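## Task

Carry the blue rack holding tubes from the counter to the desk, and the empty yellow rack from the desk to the counter, going through the self-closing door. At the end both racks must stand upright, every tube must sit fully seated in a hole of the blue rack, and the door must be closed. A rack or tube touching the floor is a failure, as is a robot that topples or is left leaning. One or both robots may be used; release the racks and back away when finished.

## Robot and tools

ROBOTS. Two identical Hello Robot Stretch 4 units, r1 and r2. Each has an omni-wheel base, a lift on a vertical mast, an arm that telescopes forward, a wrist with yaw, pitch and roll, a two-finger gripper, and four cameras on its body. Height about 1.6 m; the base edge lies within 0.23 m of the base origin. Loose objects may occasionally get nudged by outside pushes.

TEAM HAZARDS. Robots squeezing each other fails the run; a hard collision may too. Nothing in the state reports robot-to-robot contact, and once bases touch, even millimetres more driving squeezes hard. Objects bumping robots do not count. The robots never wait for one another. The same base command can give travel differing by up to about 3 cm per metre between robots, so carrying one load together can strain the hands and tip a robot.

FRAMES. Base frame: origin on the floor below the base centre, x forward, y left, z up. hand_pose is in this frame (a point between the open fingertips; with all wrist joints at 0 its axes equal the base axes); its printed value may be slightly wrong. Odometry frame is the base frame at scene start; base_odometry integrates wheel rotation, so slip is counted as motion; heading is positive leftward, -3.142 to 3.142. Each robot reports only in its own frames; their relative placement comes only from images, lidar_m and wrist_depth_mm.

execute_actions. Arguments: "actions" (a list holding one action, or empty to just read state and images) and "cameras" (list of names: r1_head_camera, r1_head_left_camera, r1_head_right_camera, r1_wrist_camera, the same four for r2, or "all"; omitted, null or ["all"] gives every camera, [] none; an unknown name rejects the call). An action is an object keyed "r1" and/or "r2". Per robot give "base", "joints", or both, plus optional "pace" and "contact_limits"; or only "end_of_arm": "enable_torque" (re-powers wrist/gripper motors that shut off; they then hold position). All motions in one action start at once.
- base: exactly one key, a relative move counted from the base position in the latest reported state. translate_m: metres straight, forward positive, -2 to 2. strafe_m: metres sideways, left positive, -2 to 2. rotate_rad: radians in place, counter-clockwise seen from above positive, -3.2 to 3.2.
- joints: absolute targets by name (tolerance for done in brackets). lift_m 0 to 1.2 (0.004). arm_m 0 to 0.55 extension (0.004). wrist_yaw_rad -1.134 to 4.276, 0 forward, positive leftward, 3.14 stowed back, above 3.4 the arm may obstruct (0.02). wrist_pitch_rad -1.117 to 4.259, 0 level, 1.57 pointing down (0.05). wrist_roll_rad -1.117 to 4.259, 0 fingers level, positive turns the gripper clockwise viewed from behind (0.02). gripper_m -0.038 to 0.141, fingertip gap in metres, negative means fingers press together (0.004).
- pace: "slow", "default", "fast", "max"; base top speeds 0.1/0.3/0.4/0.6 m/s and 1/2/3/4 rad/s. With lift above 0.2 at move start, speeds are reduced, to 0.3 m/s and 1 rad/s at lift 1.2. Wrist speed never changes; gripper is the same except at slow.
- contact_limits: {"arm_m": value} from 0 (gentlest) to 0.75 (firmest), default 0.5; how much push the arm may exert before halting.
Anything not mentioned in an action may still be driving toward an older target without the status showing it. Joint targets past their range are clipped, executed and flagged; any other out-of-range value or unknown key rejects the call with no motion. If a result reports a stop, the remaining movement calls in that same reply are skipped.

wait: {"seconds": 0 to 10}; commands nothing, returns state and images.
zoom_image: {"camera": name, "region": [x0, y0, x1, y1]} in pixels of that camera's most recent full image, origin top-left, at most 504 by 504.
finished_scene: {"scene": current scene number}; irreversible; reports success and gives the next task. Replying with no tool call ends all remaining work.

RESULTS. base_status/joint_status: "done" (base done means wheels turned the commanded amount, slip included); "off_target" (resting short, may still push); "contact_stop_at_<key>" (blocked; lift, arm or wheels go slack, a slack lift may sag under load and slack wheels may roll); "limit_stop_at_<name>"; "limit_stop_at_tilt" (lean over 6 degrees, lift, arm and wheels slack and unresponsive until upright); "limit_stop_at_own_body" (self-collision guard; moving away is allowed); "torque_fault" (wrist motor overloaded and went limp until enable_torque); "time_out". After these stops the old target is discarded. on_its_own lists uncommanded events; "held at" is the held target, not the actual position. lidar_m: 12 distances in metres from base origin, 30-degree sectors, first straight ahead then counter-clockwise (4th left, 7th behind, 10th right); "-" means nothing seen or closer than 0.25 m; it senses from about 0.15 m up to robot height, so table tops register, and may miss glass, clear plastic, thin legs and much behind. It ignores its own robot but sees the other. wrist_depth_mm: 7x7 median depths, row by row from top-left, 100 to 2000 mm, "-" invalid, own body visible. turned_by_wheels vs turned_by_imu differing over about 0.1 rad signals a bump or slip, and the heading error is about their difference. base_tilt in degrees, forward and right positive, with a fixed bias up to 1.5. motor_effort: percent of max, positive toward higher joint values, peak of the last action in brackets (noisy); for wheel_0..2 positive turns the base right. A level gripper carrying load shifts wrist_pitch effort away from 0; over about 2 kg faults it.

GRIPPING. Command gripper_m below the object width; lower squeezes harder and pulls the object toward the wrist by up to a third of the shortfall. Reading and done status do not confirm a grasp; a firm grip shows as a clear gripper effort change. Fingertips pressing a surface may jam; lift up.

SAFETY. Unfold at scene start with lift_m 0.4 and wrist_yaw_rad 0 together. Tilted-up pitch (below -0.2) combined with strong roll risks self-collision. Driving or turning with over 1 kg held and arm_m above 0.2 can tip the robot, more so at fast or max; strong pushes with a high gripper can too. Avoid drops, slams, hard shoves and anything reaching the floor.

CAMERAS. Calibration uses OpenCV conventions; T_world_to_cam maps the carrying robot's base frame into the camera frame. Head camera 420x560 pinhole, side head cameras 420x672 fisheye, wrist camera 616x392 pinhole. Expect small calibration errors, larger for the wrist camera when the arm is extended.

Each tool is called after "Call:" as name([rows], argument=value, ...), one row to a line, values as JSON.

## Session

Call:
execute_actions(actions=[])

Scene clock: 0.00 s.
r1.base_odometry: x=+0.000 y=+0.000 heading=+0.000 (m, m, rad; r1's odometry frame)
r1.turned_by_wheels: +0.000 (rad since the last result)
r1.turned_by_imu: +0.000 (rad since the last result)
r1.base_tilt: forward=+0.1 right=+0.0 (deg)
r1.lidar_m: 1.16 1.17 1.36 1.20 1.19 1.46 0.94 0.96 0.90 0.80 0.80 1.01
r1.base_status: not commanded
r1.joint_positions: lift_m=+0.201 arm_m=-0.001 wrist_yaw_rad=+3.109 wrist_pitch_rad=-0.015 wrist_roll_rad=-0.014 gripper_m=+0.057
r1.joint_status: not commanded
r1.motor_effort: lift_m=+20 arm_m=+0 wrist_yaw_rad=-1 wrist_pitch_rad=-7 wrist_roll_rad=+0 gripper_m=-2 wheel_0=+0 wheel_1=+1 wheel_2=+0 (%)
r1.hand_pose: x=-0.1155 y=+0.0968 z=+0.3832 quat_wxyz=(+0.016, +0.007, -0.007, +1.000) (m; r1's base frame)
r1.wrist_depth_mm: - 137 - - - 1756 1336 / - 125 - - - 1756 1336 / - 127 187 - - 1756 1336 / 135 138 - - - 1808 1336 / 1060 - - - - 1756 1308 / 1025 1336 194 1397 197 1397 1182 / 891 904 976 - 917 904 946
r2.base_odometry: x=+0.000 y=+0.000 heading=+0.000 (m, m, rad; r2's odometry frame)
r2.turned_by_wheels: +0.000 (rad since the last result)
r2.turned_by_imu: +0.000 (rad since the last result)
r2.base_tilt: forward=+0.1 right=-0.6 (deg)
r2.lidar_m: 1.89 1.94 1.66 1.51 1.09 0.71 0.66 0.71 0.92 1.55 1.58 1.94
r2.base_status: not commanded
r2.joint_positions: lift_m=+0.129 arm_m=+0.000 wrist_yaw_rad=+3.172 wrist_pitch_rad=+0.002 wrist_roll_rad=+0.020 gripper_m=+0.057
r2.joint_status: not commanded
r2.motor_effort: lift_m=+21 arm_m=-1 wrist_yaw_rad=+2 wrist_pitch_rad=-6 wrist_roll_rad=-1 gripper_m=-1 wheel_0=+0 wheel_1=+0 wheel_2=+0 (%)
r2.hand_pose: x=-0.1197 y=+0.0785 z=+0.3062 quat_wxyz=(-0.015, -0.001, +0.010, +1.000) (m; r2's base frame)
r2.wrist_depth_mm: - - 138 809 820 820 820 / - - 138 820 820 831 854 / - 112 139 820 820 842 831 / 143 140 193 831 809 842 842 / 213 809 809 820 831 831 831 / 213 809 198 809 212 831 831 / 213 300 750 - 768 715 788
pictures: r1_head_camera, r1_head_left_camera, r1_head_right_camera, r1_wrist_camera, r2_head_camera, r2_head_left_camera, r2_head_right_camera, r2_wrist_camera
Images, in order (width x height): r1_head_camera 420x560, r1_head_left_camera 420x672, r1_head_right_camera 420x672, r1_wrist_camera 616x392, r2_head_camera 420x560, r2_head_left_camera 420x672, r2_head_right_camera 420x672, r2_wrist_camera 616x392.

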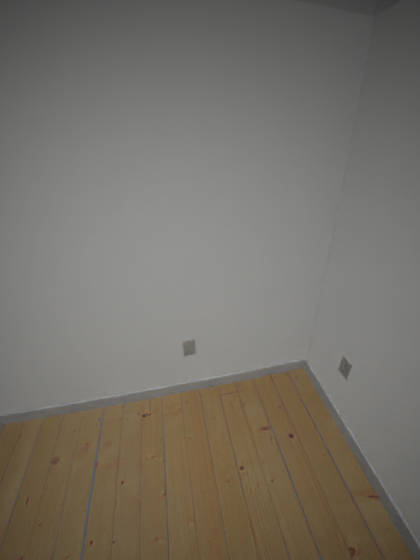

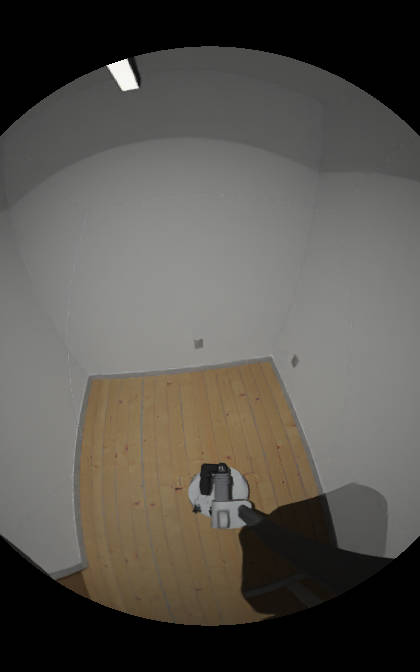

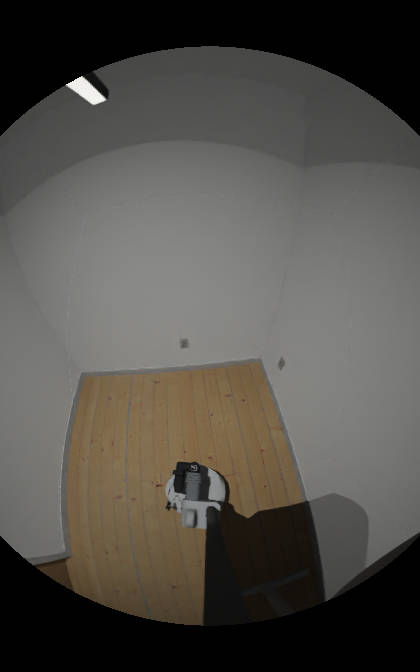

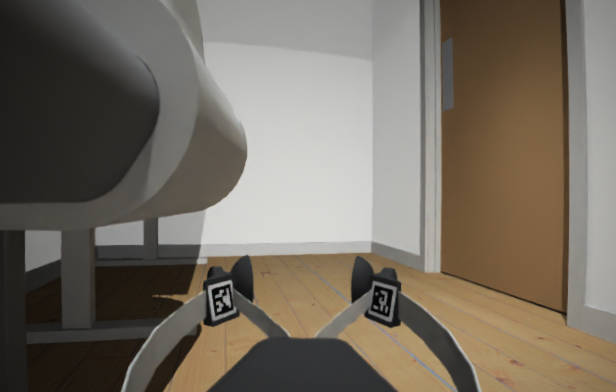

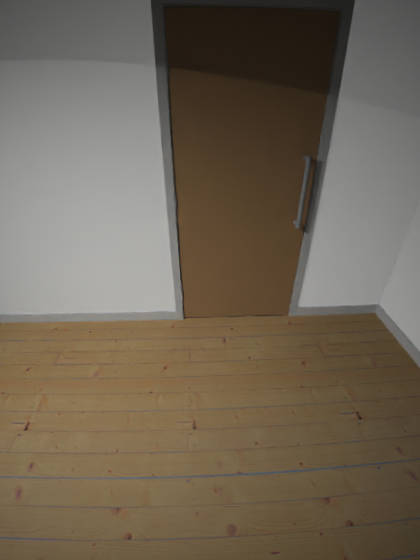

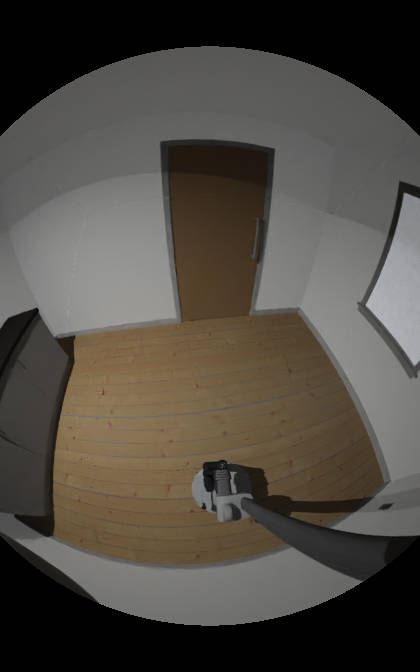

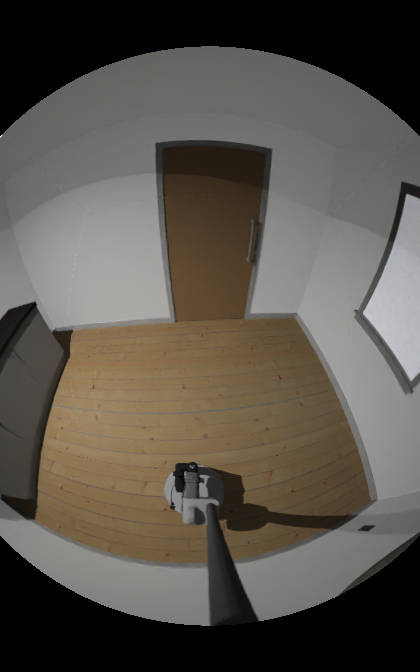

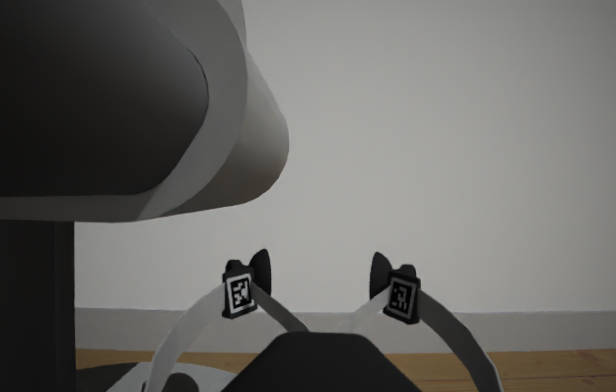

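Call:
execute_actions([
  {"r1":{"base":{"rotate_rad":3.0},"joints":{"lift_m":0.9,"wrist_yaw_rad":0,"gripper_m":0.12},"pace":"fast"},"r2":{"base":{"rotate_rad":1.57},"joints":{"lift_m":1.0,"wrist_yaw_rad":0,"gripper_m":0.12},"pace":"fast"}},
])

Scene clock: 4.97 s.
r1.base_odometry: x=+0.000 y=+0.000 heading=+3.000 (m, m, rad; r1's odometry frame)
r1.turned_by_wheels: +3.000 (rad since the last result)
r1.turned_by_imu: +3.060 (rad since the last result)
r1.base_tilt: forward=+0.1 right=+0.0 (deg)
r1.lidar_m: 2.23 0.93 0.98 0.81 0.81 0.93 1.18 1.16 1.33 1.21 1.21 1.35
r1.base_status: done
r1.joint_positions: lift_m=+0.900 arm_m=-0.001 wrist_yaw_rad=+0.000 wrist_pitch_rad=-0.015 wrist_roll_rad=-0.014 gripper_m=+0.120
r1.joint_status: all done
r1.motor_effort: lift_m=+22(24) arm_m=+0(0) wrist_yaw_rad=-2(7) wrist_pitch_rad=-6(6) wrist_roll_rad=-1(1) gripper_m=+0(4) wheel_0=-1(11) wheel_1=+0(8) wheel_2=+0(14) (%)
r1.hand_pose: x=+0.4584 y=-0.0873 z=+1.0824 quat_wxyz=(+1.000, -0.007, -0.008, +0.000) (m; r1's base frame)
r1.wrist_depth_mm: - - - - 1921 1397 1138 / - - - - 1921 1499 1138 / - - - - 1921 1464 1138 / - - - - 1921 1464 1138 / - - - - 1921 1464 1138 / 1229 1160 - - 213 1397 1138 / 866 960 - - 1808 1336 1138
r2.base_odometry: x=+0.000 y=+0.000 heading=+1.570 (m, m, rad; r2's odometry frame)
r2.turned_by_wheels: +1.570 (rad since the last result)
r2.turned_by_imu: +1.544 (rad since the last result)
r2.base_tilt: forward=+0.1 right=-0.5 (deg)
r2.lidar_m: 1.51 1.06 0.73 0.65 0.69 0.90 1.56 1.60 1.97 1.89 1.93 1.64
r2.base_status: done
r2.joint_positions: lift_m=+1.000 arm_m=+0.000 wrist_yaw_rad=+0.000 wrist_pitch_rad=+0.002 wrist_roll_rad=+0.020 gripper_m=+0.120
r2.joint_status: all done
r2.motor_effort: lift_m=+23(25) arm_m=-1(1) wrist_yaw_rad=+2(4) wrist_pitch_rad=-7(7) wrist_roll_rad=-1(2) gripper_m=+2(5) wheel_0=+1(8) wheel_1=+0(6) wheel_2=+1(9) (%)
r2.hand_pose: x=+0.4598 y=-0.0874 z=+1.1774 quat_wxyz=(+1.000, +0.010, +0.001, +0.000) (m; r2's base frame)
r2.wrist_depth_mm: 1182 1863 1863 1921 1983 - - / 1229 1863 1921 1983 1983 - - / 1255 1863 1921 1921 1921 - - / 1281 1921 1921 1921 1921 - - / 1229 1863 1863 1863 1983 1983 - / 1255 1336 1336 1336 1366 1430 1464 / 1255 1308 1308 - 1397 1397 1464
pictures: r1_head_camera, r1_head_left_camera, r1_head_right_camera, r1_wrist_camera, r2_head_camera, r2_head_left_camera, r2_head_right_camera, r2_wrist_camera
camera_calibration (this result's frames):
r1_wrist_camera: T_world_to_cam=[[-0.00958255, -0.999217, 0.0383818, -0.135156], [0.0254426, -0.0386148, -0.99893, 1.12212], [0.99963, -0.00859577, 0.0257927, -0.261419], [0, 0, 0, 1]] pos_world=[0.231478, -0.0939665, 1.13285]
r2_wrist_camera: T_world_to_cam=[[0.0387393, -0.999232, -0.00586945, -0.0873734], [-0.0174817, 0.00519523, -0.999834, 1.23769], [0.999096, 0.0388354, -0.017267, -0.206577], [0, 0, 0, 1]] pos_world=[0.231412, -0.0857139, 1.23341]
Images, in order (width x height): r1_head_camera 420x560, r1_head_left_camera 420x672, r1_head_right_camera 420x672, r1_wrist_camera 616x392, r2_head_camera 420x560, r2_head_left_camera 420x672, r2_head_right_camera 420x672, r2_wrist_camera 616x392.

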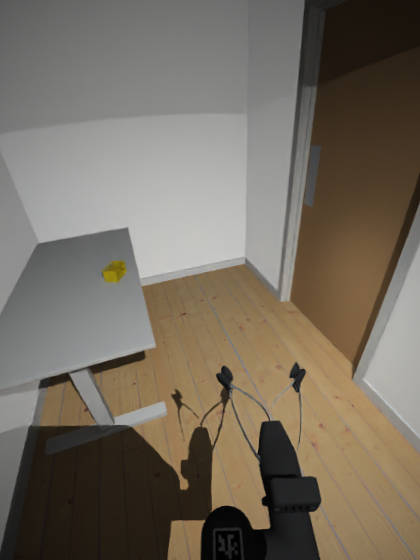

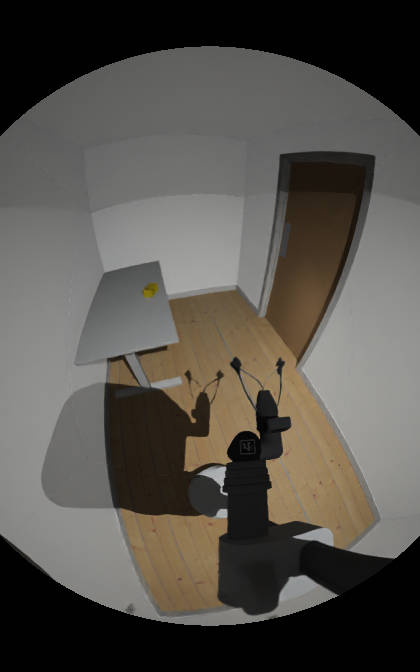

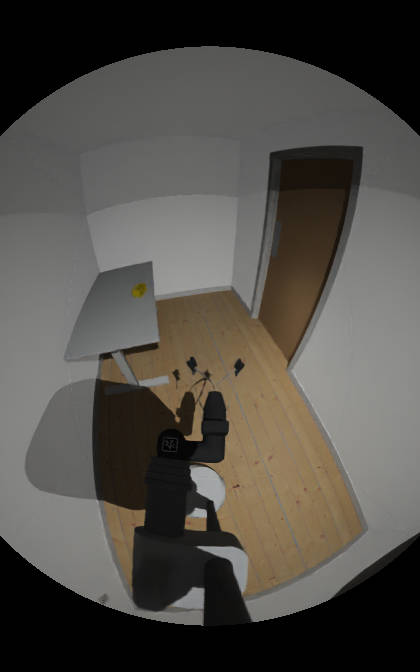

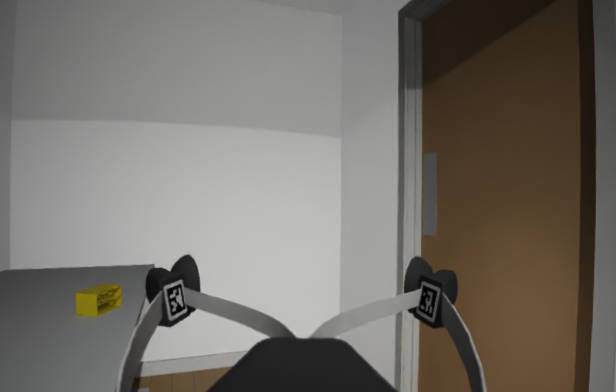

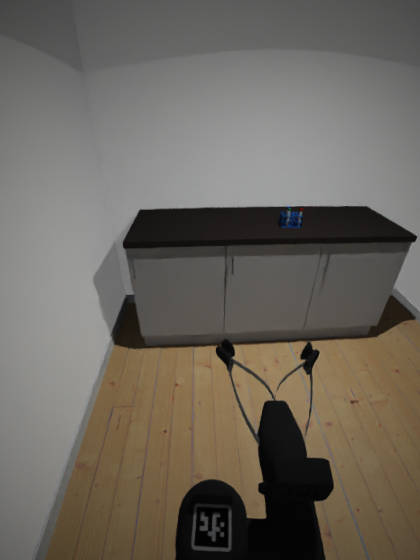

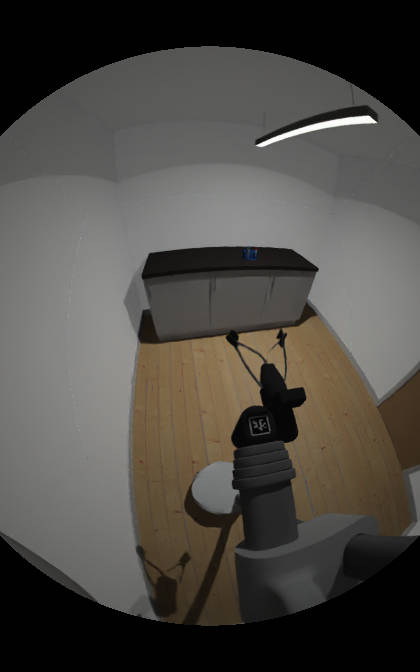

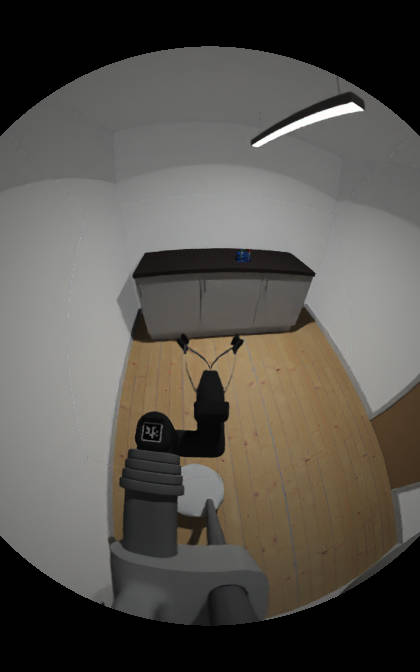

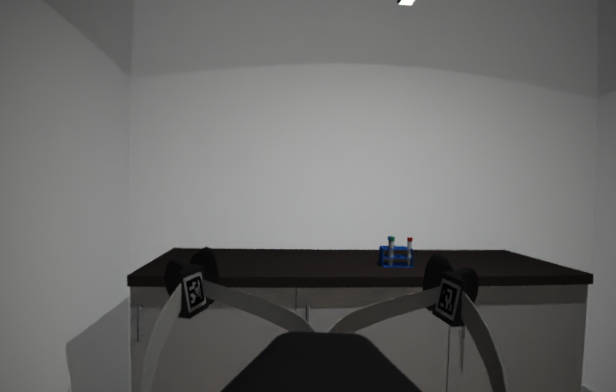

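Call:
zoom_image(camera="r1_wrist_camera", region=[40, 250, 160, 340])

Call:
zoom_image(camera="r2_wrist_camera", region=[350, 215, 450, 290])

Call:
zoom_image(camera="r1_head_camera", region=[70, 230, 170, 310])

Call:
zoom_image(camera="r2_head_camera", region=[250, 190, 330, 250])

Region (40, 250, 160, 340) of r1_wrist_camera's 616x392 image, scaled by 4.200; it fills the top 378 rows of this view, and the rest is white.

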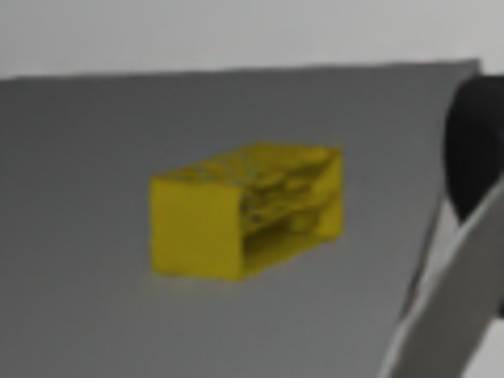

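Region (350, 215, 450, 290) of r2_wrist_camera's 616x392 image, scaled by 5.040; it fills the top 378 rows of this view, and the rest is white.

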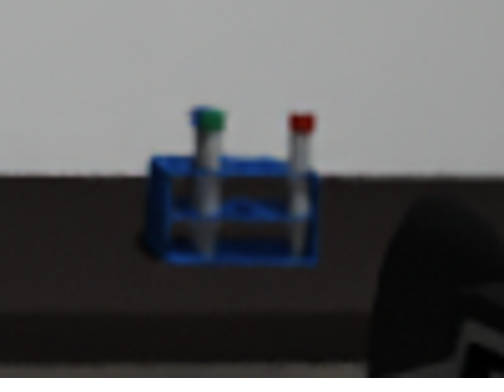

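Region (70, 230, 170, 310) of r1_head_camera's 420x560 image, scaled by 5.040, with more detail than that image has; it fills the top 403 rows of this view, and the rest is white.

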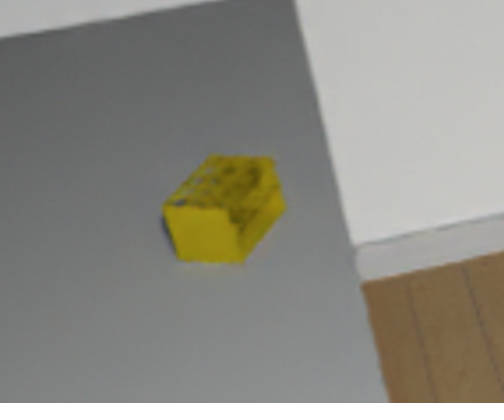

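Region (250, 190, 330, 250) of r2_head_camera's 420x560 image, scaled by 6.300, with more detail than that image has; it fills the top 378 rows of this view, and the rest is white.

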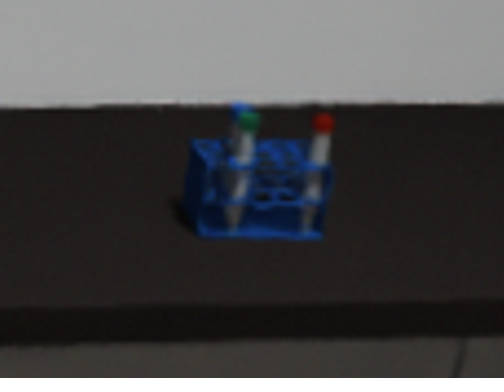

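Call:
execute_actions([
  {"r1":{"base":{"rotate_rad":-0.15},"pace":"fast"},"r2":{"base":{"rotate_rad":-0.405},"pace":"fast"}},
], cameras=[])

Call:
execute_actions([
  {"r1":{"base":{"translate_m":1.34},"joints":{"lift_m":0.75,"gripper_m":0.141},"pace":"fast"},"r2":{"base":{"translate_m":1.12},"joints":{"lift_m":0.9,"gripper_m":0.141},"pace":"fast"}},
], cameras=[])

Call:
execute_actions([
  {"r1":{"base":{"rotate_rad":1.69},"pace":"fast"},"r2":{"base":{"rotate_rad":0.525},"pace":"fast"}},
], cameras=["r1_head_camera","r1_wrist_camera","r2_head_camera","r2_wrist_camera"])

Scene clock: 28.70 s.
r1.base_odometry: x=+0.000 y=+0.000 heading=+2.850 (m, m, rad; r1's odometry frame)
r1.turned_by_wheels: -0.150 (rad since the last result)
r1.turned_by_imu: -0.152 (rad since the last result)
r1.base_tilt: forward=+0.2 right=+0.0 (deg)
r1.lidar_m: 1.97 0.94 0.99 0.81 0.80 0.88 1.20 1.16 1.25 1.25 1.21 1.28
r1.base_status: done
r1.joint_positions: lift_m=+0.900 arm_m=-0.001 wrist_yaw_rad=+0.000 wrist_pitch_rad=-0.015 wrist_roll_rad=-0.014 gripper_m=+0.120
r1.joint_status: not commanded
r1.motor_effort: lift_m=+22(22) arm_m=+0(0) wrist_yaw_rad=+1(2) wrist_pitch_rad=-6(6) wrist_roll_rad=-1(1) gripper_m=+0(1) wheel_0=+2(5) wheel_1=+1(7) wheel_2=+1(8) (%)
r1.hand_pose: x=+0.4584 y=-0.0874 z=+1.0824 quat_wxyz=(+1.000, -0.007, -0.008, +0.000) (m; r1's base frame)
r1.wrist_depth_mm: 1983 - - - 1661 1205 931 / 1983 - - - 1661 1229 946 / 1983 - - - 1618 1229 931 / 1983 - - - 1661 1229 931 / 1921 - - - 1618 1229 931 / 1336 - - - 213 1182 946 / 976 - - - 1537 1118 917
r2.base_odometry: x=+0.000 y=+0.000 heading=+1.165 (m, m, rad; r2's odometry frame)
r2.turned_by_wheels: -0.405 (rad since the last result)
r2.turned_by_imu: -0.397 (rad since the last result)
r2.base_tilt: forward=+0.1 right=-0.6 (deg)
r2.lidar_m: 1.58 1.49 0.97 0.69 0.66 0.71 1.00 1.56 1.63 1.98 1.88 2.00
r2.base_status: done
r2.joint_positions: lift_m=+1.000 arm_m=+0.000 wrist_yaw_rad=+0.000 wrist_pitch_rad=+0.002 wrist_roll_rad=+0.020 gripper_m=+0.120
r2.joint_status: not commanded
r2.motor_effort: lift_m=+23(23) arm_m=-1(1) wrist_yaw_rad=+2(3) wrist_pitch_rad=-7(7) wrist_roll_rad=-1(1) gripper_m=+3(3) wheel_0=+1(6) wheel_1=+1(5) wheel_2=+0(2) (%)
r2.hand_pose: x=+0.4598 y=-0.0874 z=+1.1774 quat_wxyz=(+1.000, +0.010, +0.001, +0.000) (m; r2's base frame)
r2.wrist_depth_mm: 1661 1863 1983 - - 1983 1661 / 1618 1808 1983 - - - 1618 / 1661 1808 - - - 1983 1576 / 1618 1863 - - - 1921 1537 / 1618 1756 1576 1863 - 1863 1618 / 1160 1255 1397 1576 1808 1756 1576 / 1138 1255 1430 - - 1983 1618
pictures: none
No camera images: the call's "cameras" was empty. Leave "cameras" out to get every camera's image.

Scene clock: 33.63 s.
r1.base_odometry: x=-1.284 y=+0.385 heading=+2.851 (m, m, rad; r1's odometry frame)
r1.turned_by_wheels: +0.000 (rad since the last result)
r1.turned_by_imu: +0.002 (rad since the last result)
r1.base_tilt: forward=+0.2 right=+0.0 (deg)
r1.lidar_m: 0.93 1.38 0.82 0.61 0.57 0.64 2.18 1.96 0.81 0.70 0.68 0.73
r1.base_status: done
r1.joint_positions: lift_m=+0.750 arm_m=-0.001 wrist_yaw_rad=+0.000 wrist_pitch_rad=-0.015 wrist_roll_rad=-0.014 gripper_m=+0.141
r1.joint_status: all done
r1.motor_effort: lift_m=+18(21) arm_m=+0(0) wrist_yaw_rad=-1(1) wrist_pitch_rad=-6(6) wrist_roll_rad=+0(1) gripper_m=+1(4) wheel_0=+2(7) wheel_1=+3(6) wheel_2=+0(12) (%)
r1.hand_pose: x=+0.4584 y=-0.0874 z=+0.9327 quat_wxyz=(+1.000, -0.007, -0.008, +0.000) (m; r1's base frame)
r1.wrist_depth_mm: 991 1098 1229 960 647 554 473 / 991 1078 1229 960 640 554 473 / 991 1078 1229 960 647 554 466 / 991 1078 1205 946 647 554 469 / 991 1078 1229 960 654 554 469 / 991 1042 1182 878 574 530 469 / 991 1078 1205 - 597 544 473
r2.base_odometry: x=+0.442 y=+1.029 heading=+1.165 (m, m, rad; r2's odometry frame)
r2.turned_by_wheels: +0.000 (rad since the last result)
r2.turned_by_imu: +0.001 (rad since the last result)
r2.base_tilt: forward=+0.1 right=-0.6 (deg)
r2.lidar_m: 0.55 0.54 0.58 0.81 1.19 1.27 1.79 2.53 1.92 1.43 1.35 0.80
r2.base_status: done
r2.joint_positions: lift_m=+0.900 arm_m=+0.000 wrist_yaw_rad=+0.000 wrist_pitch_rad=+0.002 wrist_roll_rad=+0.020 gripper_m=+0.141
r2.joint_status: all done
r2.motor_effort: lift_m=+18(22) arm_m=-1(1) wrist_yaw_rad=+2(2) wrist_pitch_rad=-6(7) wrist_roll_rad=-1(1) gripper_m=-1(1) wheel_0=+0(5) wheel_1=+0(5) wheel_2=+0(7) (%)
r2.hand_pose: x=+0.4598 y=-0.0874 z=+1.0778 quat_wxyz=(+1.000, +0.010, +0.001, +0.000) (m; r2's base frame)
r2.wrist_depth_mm: 831 931 1008 1160 1336 1366 1138 / 842 917 1025 1182 1281 1397 1138 / 854 931 1025 1182 1308 1366 1118 / 842 931 1060 1182 1336 1366 1118 / 842 917 1008 1138 1366 1336 1118 / 508 597 559 683 574 211 1118 / 442 449 452 - 564 647 1118
pictures: none
No camera images: the call's "cameras" was empty. Leave "cameras" out to get every camera's image.

Scene clock: 35.60 s.
r1.base_odometry: x=-1.284 y=+0.385 heading=-1.743 (m, m, rad; r1's odometry frame)
r1.turned_by_wheels: +1.690 (rad since the last result)
r1.turned_by_imu: +1.723 (rad since the last result)
r1.base_tilt: forward=+0.0 right=+0.0 (deg)
r1.lidar_m: 0.58 0.58 1.55 2.39 1.43 0.73 0.70 0.69 0.77 1.11 1.38 0.72
r1.base_status: done
r1.joint_positions: lift_m=+0.750 arm_m=-0.001 wrist_yaw_rad=+0.000 wrist_pitch_rad=-0.015 wrist_roll_rad=-0.014 gripper_m=+0.141
r1.joint_status: not commanded
r1.motor_effort: lift_m=+18(18) arm_m=+0(0) wrist_yaw_rad=-2(1) wrist_pitch_rad=-6(6) wrist_roll_rad=-1(0) gripper_m=+0(0) wheel_0=-2(6) wheel_1=-1(9) wheel_2=-1(10) (%)
r1.hand_pose: x=+0.4584 y=-0.0874 z=+0.9327 quat_wxyz=(+1.000, -0.007, -0.008, +0.000) (m; r1's base frame)
r1.wrist_depth_mm: 1025 1098 1160 1281 1430 1499 1205 / 1025 1078 1205 1308 1430 1499 1205 / 1008 1098 1182 1281 1397 1537 1229 / 1008 1098 1182 1308 1430 1499 1205 / 1025 1060 1205 1255 1430 1397 1182 / 788 676 691 831 691 691 820 / 544 544 585 - 549 569 627
r2.base_odometry: x=+0.442 y=+1.029 heading=+1.690 (m, m, rad; r2's odometry frame)
r2.turned_by_wheels: +0.525 (rad since the last result)
r2.turned_by_imu: +0.516 (rad since the last result)
r2.base_tilt: forward=+0.0 right=-0.6 (deg)
r2.lidar_m: 0.53 0.56 0.80 1.18 1.27 1.77 2.52 1.93 1.42 1.36 0.77 0.57
r2.base_status: done
r2.joint_positions: lift_m=+0.900 arm_m=+0.000 wrist_yaw_rad=+0.000 wrist_pitch_rad=+0.002 wrist_roll_rad=+0.020 gripper_m=+0.141
r2.joint_status: not commanded
r2.motor_effort: lift_m=+19(19) arm_m=-1(1) wrist_yaw_rad=+2(2) wrist_pitch_rad=-6(7) wrist_roll_rad=-2(1) gripper_m=+2(0) wheel_0=+0(4) wheel_1=+1(5) wheel_2=+1(7) (%)
r2.hand_pose: x=+0.4598 y=-0.0874 z=+1.0778 quat_wxyz=(+1.000, +0.010, +0.001, +0.000) (m; r2's base frame)
r2.wrist_depth_mm: 991 991 960 960 946 931 931 / 1008 991 976 960 946 931 917 / 991 991 991 960 960 946 917 / 991 991 991 976 946 946 917 / 1008 991 991 976 960 946 931 / 627 597 564 496 580 211 699 / 449 445 455 - 459 462 477
pictures: r1_head_camera, r1_wrist_camera, r2_head_camera, r2_wrist_camera
camera_calibration (this result's frames):
r1_wrist_camera: T_world_to_cam=[[-0.00971183, -0.999216, 0.0383817, -0.129387], [0.0254302, -0.0386179, -0.99893, 0.972574], [0.999629, -0.00872539, 0.0257853, -0.257557], [0, 0, 0, 1]] pos_world=[0.231472, -0.0939745, 0.983141]
r2_wrist_camera: T_world_to_cam=[[0.0386401, -0.999236, -0.00586813, -0.0879425], [-0.0174525, 0.00519676, -0.999834, 1.1381], [0.999101, 0.0387361, -0.0172384, -0.20833], [0, 0, 0, 1]] pos_world=[0.231403, -0.0857199, 1.13381]
Images, in order (width x height): r1_head_camera 420x560, r1_wrist_camera 616x392, r2_head_camera 420x560, r2_wrist_camera 616x392.

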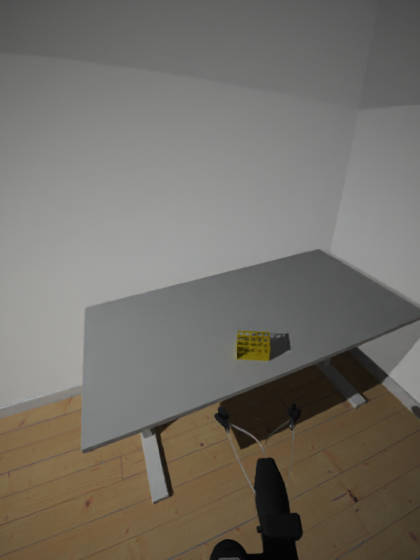

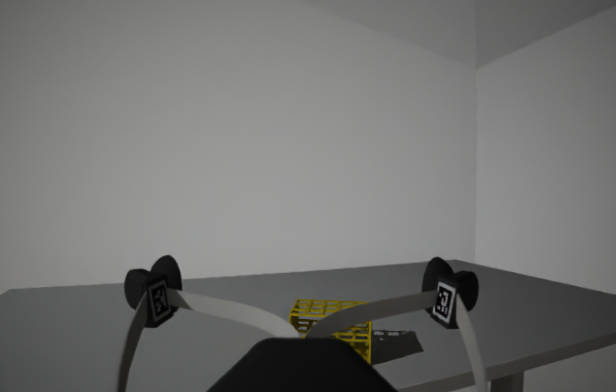

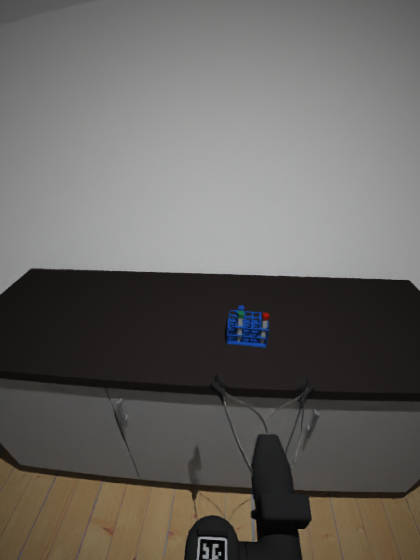

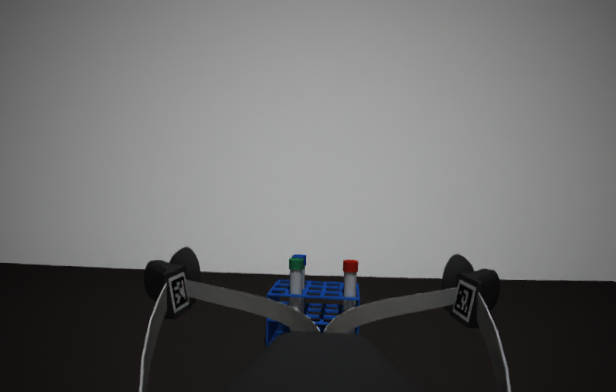

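Call:
execute_actions([
  {"r1":{"joints":{"lift_m":0.605,"wrist_pitch_rad":0,"wrist_roll_rad":0},"pace":"fast"},"r2":{"joints":{"lift_m":0.785,"wrist_roll_rad":0},"pace":"fast"}},
], cameras=["r1_head_camera","r1_wrist_camera","r2_head_camera","r2_wrist_camera"])

Scene clock: 41.73 s.
r1.base_odometry: x=-1.284 y=+0.385 heading=-1.743 (m, m, rad; r1's odometry frame)
r1.turned_by_wheels: +0.000 (rad since the last result)
r1.turned_by_imu: +0.000 (rad since the last result)
r1.base_tilt: forward=+0.1 right=+0.0 (deg)
r1.lidar_m: 0.58 0.58 1.55 2.38 1.42 0.75 0.70 0.69 0.76 1.09 1.39 0.74
r1.base_status: not commanded
r1.joint_positions: lift_m=+0.605 arm_m=-0.001 wrist_yaw_rad=+0.000 wrist_pitch_rad=+0.002 wrist_roll_rad=+0.000 gripper_m=+0.141
r1.joint_status: all done
r1.motor_effort: lift_m=+18(17) arm_m=+0(1) wrist_yaw_rad=-1(1) wrist_pitch_rad=-7(5) wrist_roll_rad=+1(3) gripper_m=+1(1) wheel_0=-2(2) wheel_1=-1(1) wheel_2=-1(1) (%)
r1.hand_pose: x=+0.4584 y=-0.0874 z=+0.7828 quat_wxyz=(+1.000, +0.000, +0.001, +0.000) (m; r1's base frame)
r1.wrist_depth_mm: 1008 1098 1160 1281 1397 1464 1205 / 1008 1098 1205 1281 1397 1499 1205 / 1025 1098 1205 1308 1397 1499 1182 / 1008 1098 1205 1281 1397 1430 1205 / 647 661 661 654 654 647 759 / 343 351 410 433 469 1078 1205 / 1025 1098 1182 - 1397 1118 1205
r2.base_odometry: x=+0.442 y=+1.029 heading=+1.690 (m, m, rad; r2's odometry frame)
r2.turned_by_wheels: +0.000 (rad since the last result)
r2.turned_by_imu: +0.001 (rad since the last result)
r2.base_tilt: forward=+0.1 right=-0.6 (deg)
r2.lidar_m: 0.52 0.56 0.83 1.17 1.29 1.78 2.55 1.95 1.43 1.35 0.77 0.57
r2.base_status: not commanded
r2.joint_positions: lift_m=+0.785 arm_m=+0.000 wrist_yaw_rad=+0.000 wrist_pitch_rad=+0.002 wrist_roll_rad=+0.000 gripper_m=+0.141
r2.joint_status: all done
r2.motor_effort: lift_m=+18(19) arm_m=-1(1) wrist_yaw_rad=+2(2) wrist_pitch_rad=-7(7) wrist_roll_rad=-2(3) gripper_m=-1(2) wheel_0=+0(0) wheel_1=+1(1) wheel_2=+1(1) (%)
r2.hand_pose: x=+0.4598 y=-0.0874 z=+0.9628 quat_wxyz=(+1.000, +0.000, +0.001, +0.000) (m; r2's base frame)
r2.wrist_depth_mm: 976 976 976 946 931 931 931 / 1008 976 960 960 946 946 931 / 991 991 960 960 946 946 946 / 991 1008 976 976 946 946 931 / 512 539 580 508 647 691 723 / 343 342 338 336 332 211 349 / 368 364 362 - 357 332 340
pictures: r1_head_camera, r1_wrist_camera, r2_head_camera, r2_wrist_camera
camera_calibration (this result's frames):
r1_wrist_camera: T_world_to_cam=[[-0.0090826, -0.999643, 0.0251324, -0.113589], [0.0080985, -0.0252062, -0.999649, 0.832477], [0.999926, -0.00887589, 0.00832454, -0.240204], [0, 0, 0, 1]] pos_world=[0.232413, -0.0946973, 0.83704]
r2_wrist_camera: T_world_to_cam=[[0.0386794, -0.999158, 0.0136629, -0.107434], [-0.0174508, -0.0143465, -0.999745, 1.02135], [0.999099, 0.0384311, -0.017991, -0.209613], [0, 0, 0, 1]] pos_world=[0.231403, -0.0846349, 1.01878]
Images, in order (width x height): r1_head_camera 420x560, r1_wrist_camera 616x392, r2_head_camera 420x560, r2_wrist_camera 616x392.

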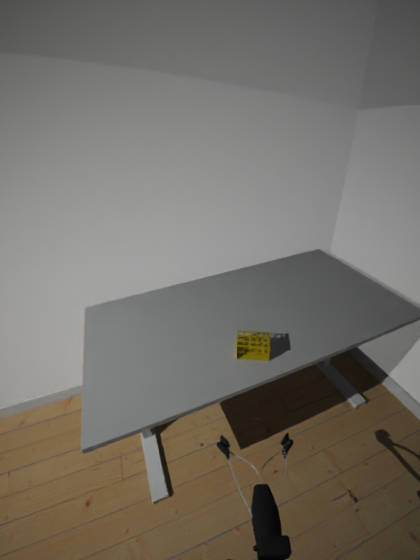

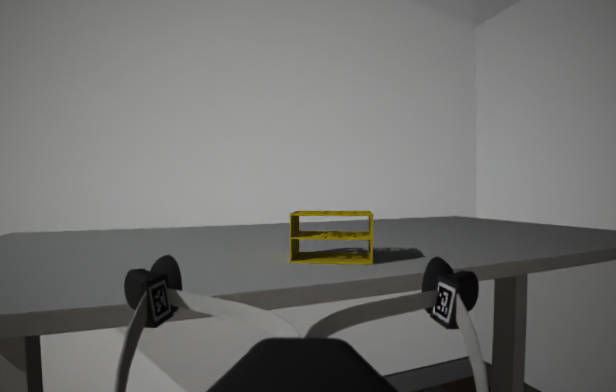

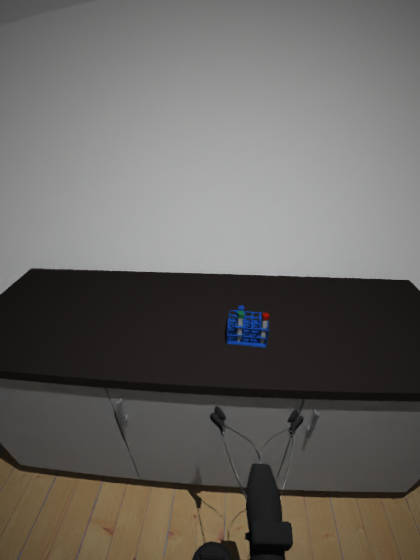

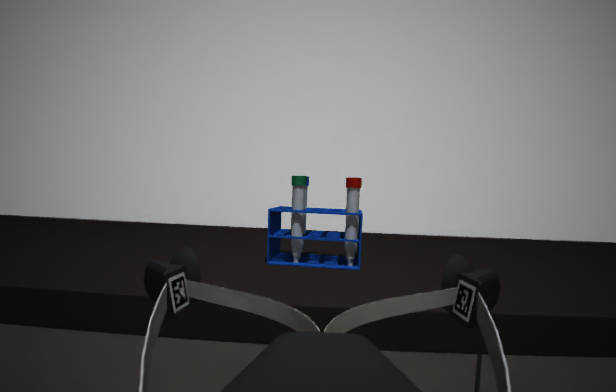

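Call:
execute_actions([
  {"r1":{"base":{"rotate_rad":-0.06},"joints":{"arm_m":0.2},"pace":"fast"},"r2":{"joints":{"arm_m":0.15,"wrist_roll_rad":0.02},"pace":"fast"}},
], cameras=["r1_head_camera","r1_wrist_camera","r2_head_camera","r2_wrist_camera"])

Scene clock: 55.07 s.
r1.base_odometry: x=-1.284 y=+0.385 heading=-1.803 (m, m, rad; r1's odometry frame)
r1.turned_by_wheels: -0.060 (rad since the last result)
r1.turned_by_imu: -0.061 (rad since the last result)
r1.base_tilt: forward=+0.1 right=-0.1 (deg)
r1.lidar_m: 0.58 0.58 0.65 2.29 1.63 0.78 0.70 0.69 0.75 1.02 1.38 0.77
r1.base_status: done
r1.joint_positions: lift_m=+0.605 arm_m=+0.199 wrist_yaw_rad=+0.000 wrist_pitch_rad=+0.002 wrist_roll_rad=+0.000 gripper_m=+0.141
r1.joint_status: all done
r1.motor_effort: lift_m=+17(18) arm_m=+5(7) wrist_yaw_rad=-3(2) wrist_pitch_rad=-5(6) wrist_roll_rad=+1(0) gripper_m=-1(1) wheel_0=+1(5) wheel_1=+1(5) wheel_2=+0(5) (%)
r1.hand_pose: x=+0.6585 y=-0.0874 z=+0.7828 quat_wxyz=(+1.000, +0.000, +0.001, +0.000) (m; r1's base frame)
r1.wrist_depth_mm: 842 917 1008 1138 1255 1308 1098 / 854 931 1025 1138 1255 1336 1078 / 854 946 1042 1118 1281 1366 1060 / 866 931 1025 1138 1255 1336 1078 / 634 640 554 647 634 627 621 / 334 283 287 342 287 336 404 / 234 229 247 - 1281 917 1078
r2.base_odometry: x=+0.442 y=+1.029 heading=+1.690 (m, m, rad; r2's odometry frame)
r2.turned_by_wheels: +0.000 (rad since the last result)
r2.turned_by_imu: +0.001 (rad since the last result)
r2.base_tilt: forward=+0.1 right=-0.5 (deg)
r2.lidar_m: 0.56 0.57 0.80 1.19 1.24 1.80 2.55 1.95 1.42 1.37 0.77 0.59
r2.base_status: not commanded
r2.joint_positions: lift_m=+0.785 arm_m=+0.149 wrist_yaw_rad=+0.000 wrist_pitch_rad=+0.002 wrist_roll_rad=+0.020 gripper_m=+0.141
r2.joint_status: all done
r2.motor_effort: lift_m=+18(18) arm_m=+5(6) wrist_yaw_rad=+2(1) wrist_pitch_rad=-7(7) wrist_roll_rad=+0(1) gripper_m=+2(1) wheel_0=+0(0) wheel_1=+1(1) wheel_2=+1(1) (%)
r2.hand_pose: x=+0.6085 y=-0.0873 z=+0.9629 quat_wxyz=(+1.000, +0.010, +0.001, +0.000) (m; r2's base frame)
r2.wrist_depth_mm: 842 842 809 809 798 778 778 / 854 809 831 809 798 798 778 / 854 831 820 809 820 798 778 / 854 831 809 809 809 778 778 / 544 569 512 449 535 640 640 / 301 283 268 324 276 211 329 / 213 213 216 - 220 221 236
pictures: r1_head_camera, r1_wrist_camera, r2_head_camera, r2_wrist_camera
camera_calibration (this result's frames):
r1_wrist_camera: T_world_to_cam=[[-0.00904677, -0.999646, 0.025029, -0.111705], [0.00810699, -0.0251025, -0.999652, 0.830865], [0.999926, -0.00884071, 0.00833122, -0.440257], [0, 0, 0, 1]] pos_world=[0.432479, -0.0947006, 0.837039]
r2_wrist_camera: T_world_to_cam=[[0.0388145, -0.999231, -0.00562242, -0.0946549], [-0.0173479, 0.00495197, -0.999837, 1.02569], [0.999096, 0.0389057, -0.0171423, -0.358949], [0, 0, 0, 1]] pos_world=[0.380092, -0.0856961, 1.01883]
Images, in order (width x height): r1_head_camera 420x560, r1_wrist_camera 616x392, r2_head_camera 420x560, r2_wrist_camera 616x392.

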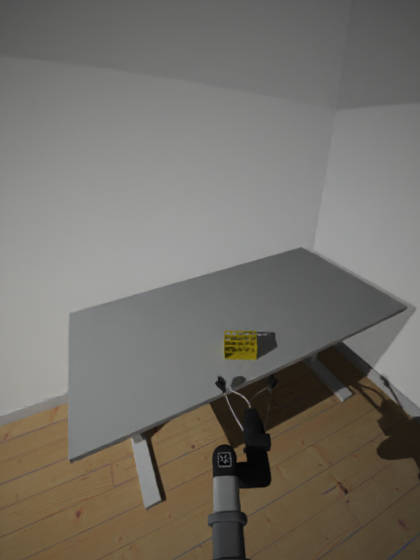

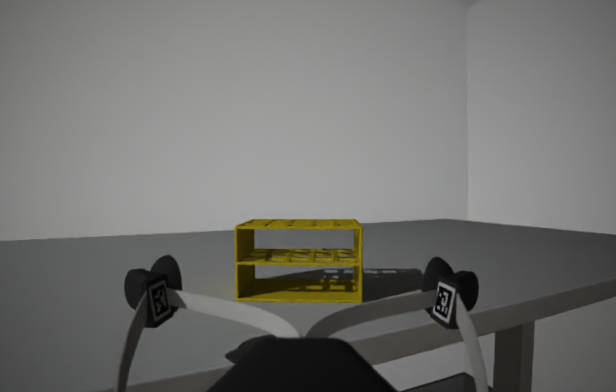

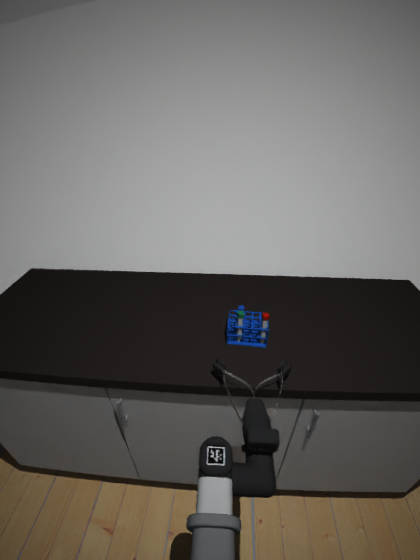

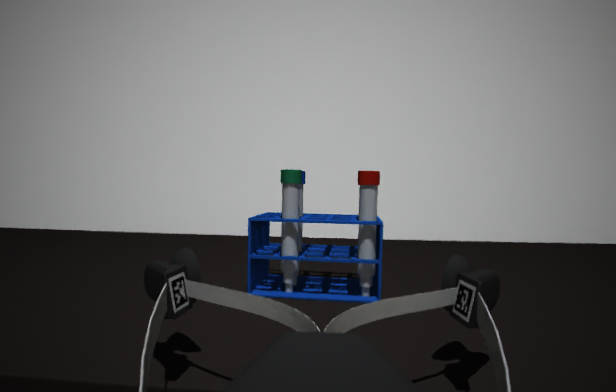

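Call:
execute_actions([
  {"r1":{"joints":{"arm_m":0.345}},"r2":{"joints":{"arm_m":0.285}}},
], cameras=["r1_head_camera","r1_wrist_camera","r2_head_camera","r2_wrist_camera"])

Call:
zoom_image(camera="r1_head_camera", region=[180, 300, 300, 420])

Call:
zoom_image(camera="r2_head_camera", region=[190, 280, 310, 400])

Scene clock: 65.10 s.
r1.base_odometry: x=-1.284 y=+0.385 heading=-1.803 (m, m, rad; r1's odometry frame)
r1.turned_by_wheels: +0.000 (rad since the last result)
r1.turned_by_imu: +0.000 (rad since the last result)
r1.base_tilt: forward=+0.1 right=+0.0 (deg)
r1.lidar_m: 0.60 0.58 0.65 2.29 1.63 0.77 0.70 0.68 0.77 1.01 1.38 0.76
r1.base_status: not commanded
r1.joint_positions: lift_m=+0.605 arm_m=+0.344 wrist_yaw_rad=+0.000 wrist_pitch_rad=+0.002 wrist_roll_rad=+0.000 gripper_m=+0.141
r1.joint_status: all done
r1.motor_effort: lift_m=+18(18) arm_m=+6(5) wrist_yaw_rad=-2(2) wrist_pitch_rad=-7(6) wrist_roll_rad=+1(0) gripper_m=+0(0) wheel_0=+1(1) wheel_1=+1(1) wheel_2=+0(0) (%)
r1.hand_pose: x=+0.8035 y=-0.0874 z=+0.7828 quat_wxyz=(+1.000, +0.000, +0.001, +0.000) (m; r1's base frame)
r1.wrist_depth_mm: 741 809 891 991 1078 1205 1008 / 741 809 891 991 1118 1229 1025 / 750 820 891 976 1118 1205 1025 / 759 831 904 1008 1098 1229 1025 / 634 640 477 477 539 621 621 / 332 282 239 271 216 282 329 / 232 229 224 - 228 226 237
r2.base_odometry: x=+0.442 y=+1.029 heading=+1.690 (m, m, rad; r2's odometry frame)
r2.turned_by_wheels: +0.000 (rad since the last result)
r2.turned_by_imu: +0.001 (rad since the last result)
r2.base_tilt: forward=+0.1 right=-0.6 (deg)
r2.lidar_m: 0.52 0.58 0.82 1.21 1.26 1.79 2.53 1.94 1.43 1.37 0.80 0.58
r2.base_status: not commanded
r2.joint_positions: lift_m=+0.785 arm_m=+0.284 wrist_yaw_rad=+0.000 wrist_pitch_rad=+0.002 wrist_roll_rad=+0.020 gripper_m=+0.141
r2.joint_status: all done
r2.motor_effort: lift_m=+18(18) arm_m=+5(6) wrist_yaw_rad=+2(1) wrist_pitch_rad=-7(7) wrist_roll_rad=+0(0) gripper_m=+0(1) wheel_0=+0(0) wheel_1=+1(1) wheel_2=+1(1) (%)
r2.hand_pose: x=+0.7435 y=-0.0874 z=+0.9629 quat_wxyz=(+1.000, +0.010, +0.001, +0.000) (m; r2's base frame)
r2.wrist_depth_mm: 707 691 691 668 668 654 654 / 699 691 683 668 668 654 647 / 715 691 683 683 668 661 661 / 715 699 691 691 668 668 654 / 535 559 256 259 264 634 654 / 298 281 234 220 211 211 329 / 211 210 215 - 213 220 235
pictures: r1_head_camera, r1_wrist_camera, r2_head_camera, r2_wrist_camera
camera_calibration (this result's frames):
r1_wrist_camera: T_world_to_cam=[[-0.00916634, -0.999645, 0.0250278, -0.110331], [0.00810467, -0.0251023, -0.999652, 0.829691], [0.999925, -0.00896031, 0.00833189, -0.58521], [0, 0, 0, 1]] pos_world=[0.577431, -0.0947081, 0.837039]
r2_wrist_camera: T_world_to_cam=[[0.0386994, -0.999235, -0.0056289, -0.0998352], [-0.0173324, 0.00496102, -0.999837, 1.02802], [0.999101, 0.0387907, -0.0171272, -0.493817], [0, 0, 0, 1]] pos_world=[0.515055, -0.0857034, 1.01883]
Images, in order (width x height): r1_head_camera 420x560, r1_wrist_camera 616x392, r2_head_camera 420x560, r2_wrist_camera 616x392.

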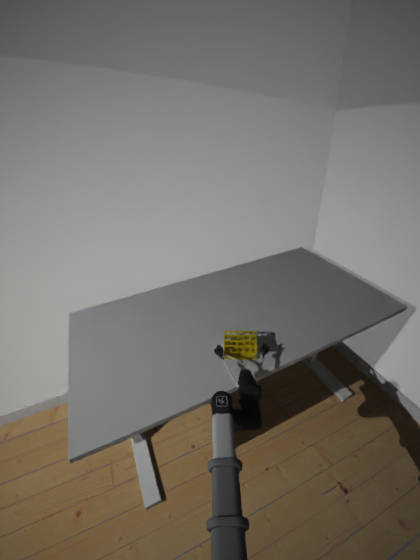

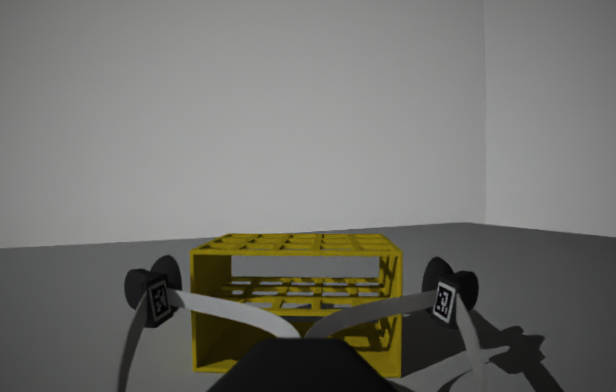

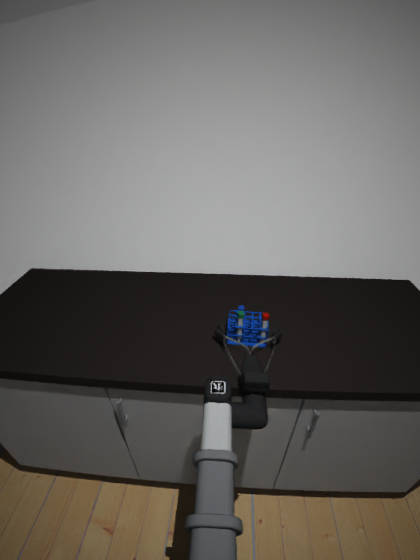

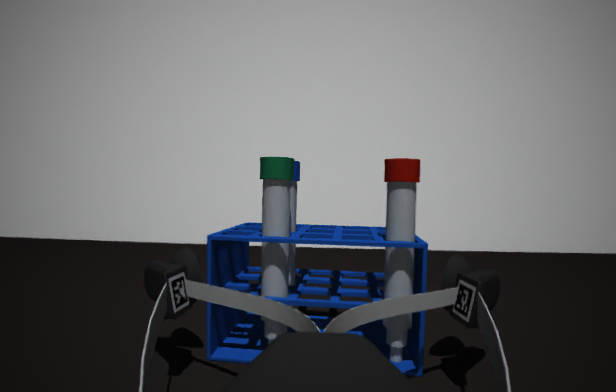

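Region (180, 300, 300, 420) of r1_head_camera's 420x560 image, scaled by 4.200, with more detail than that image has.

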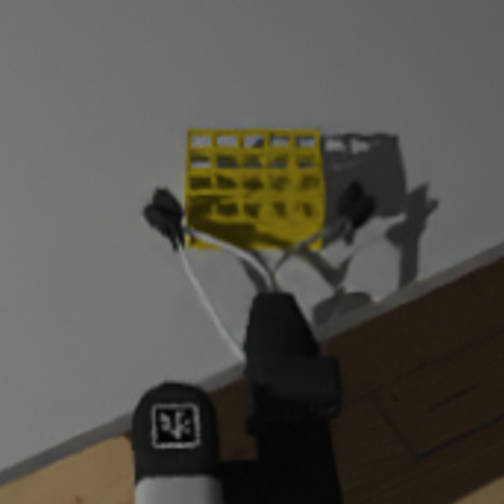

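Region (190, 280, 310, 400) of r2_head_camera's 420x560 image, scaled by 4.200, with more detail than that image has.

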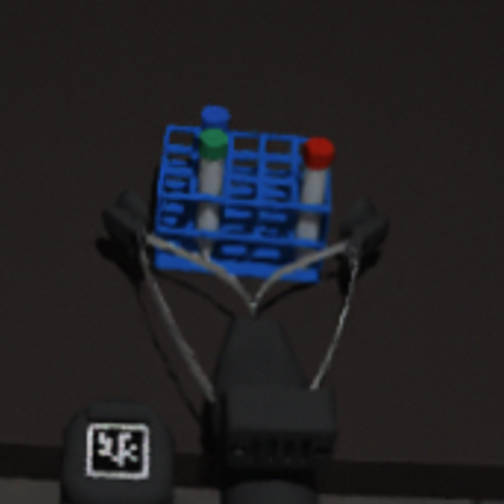

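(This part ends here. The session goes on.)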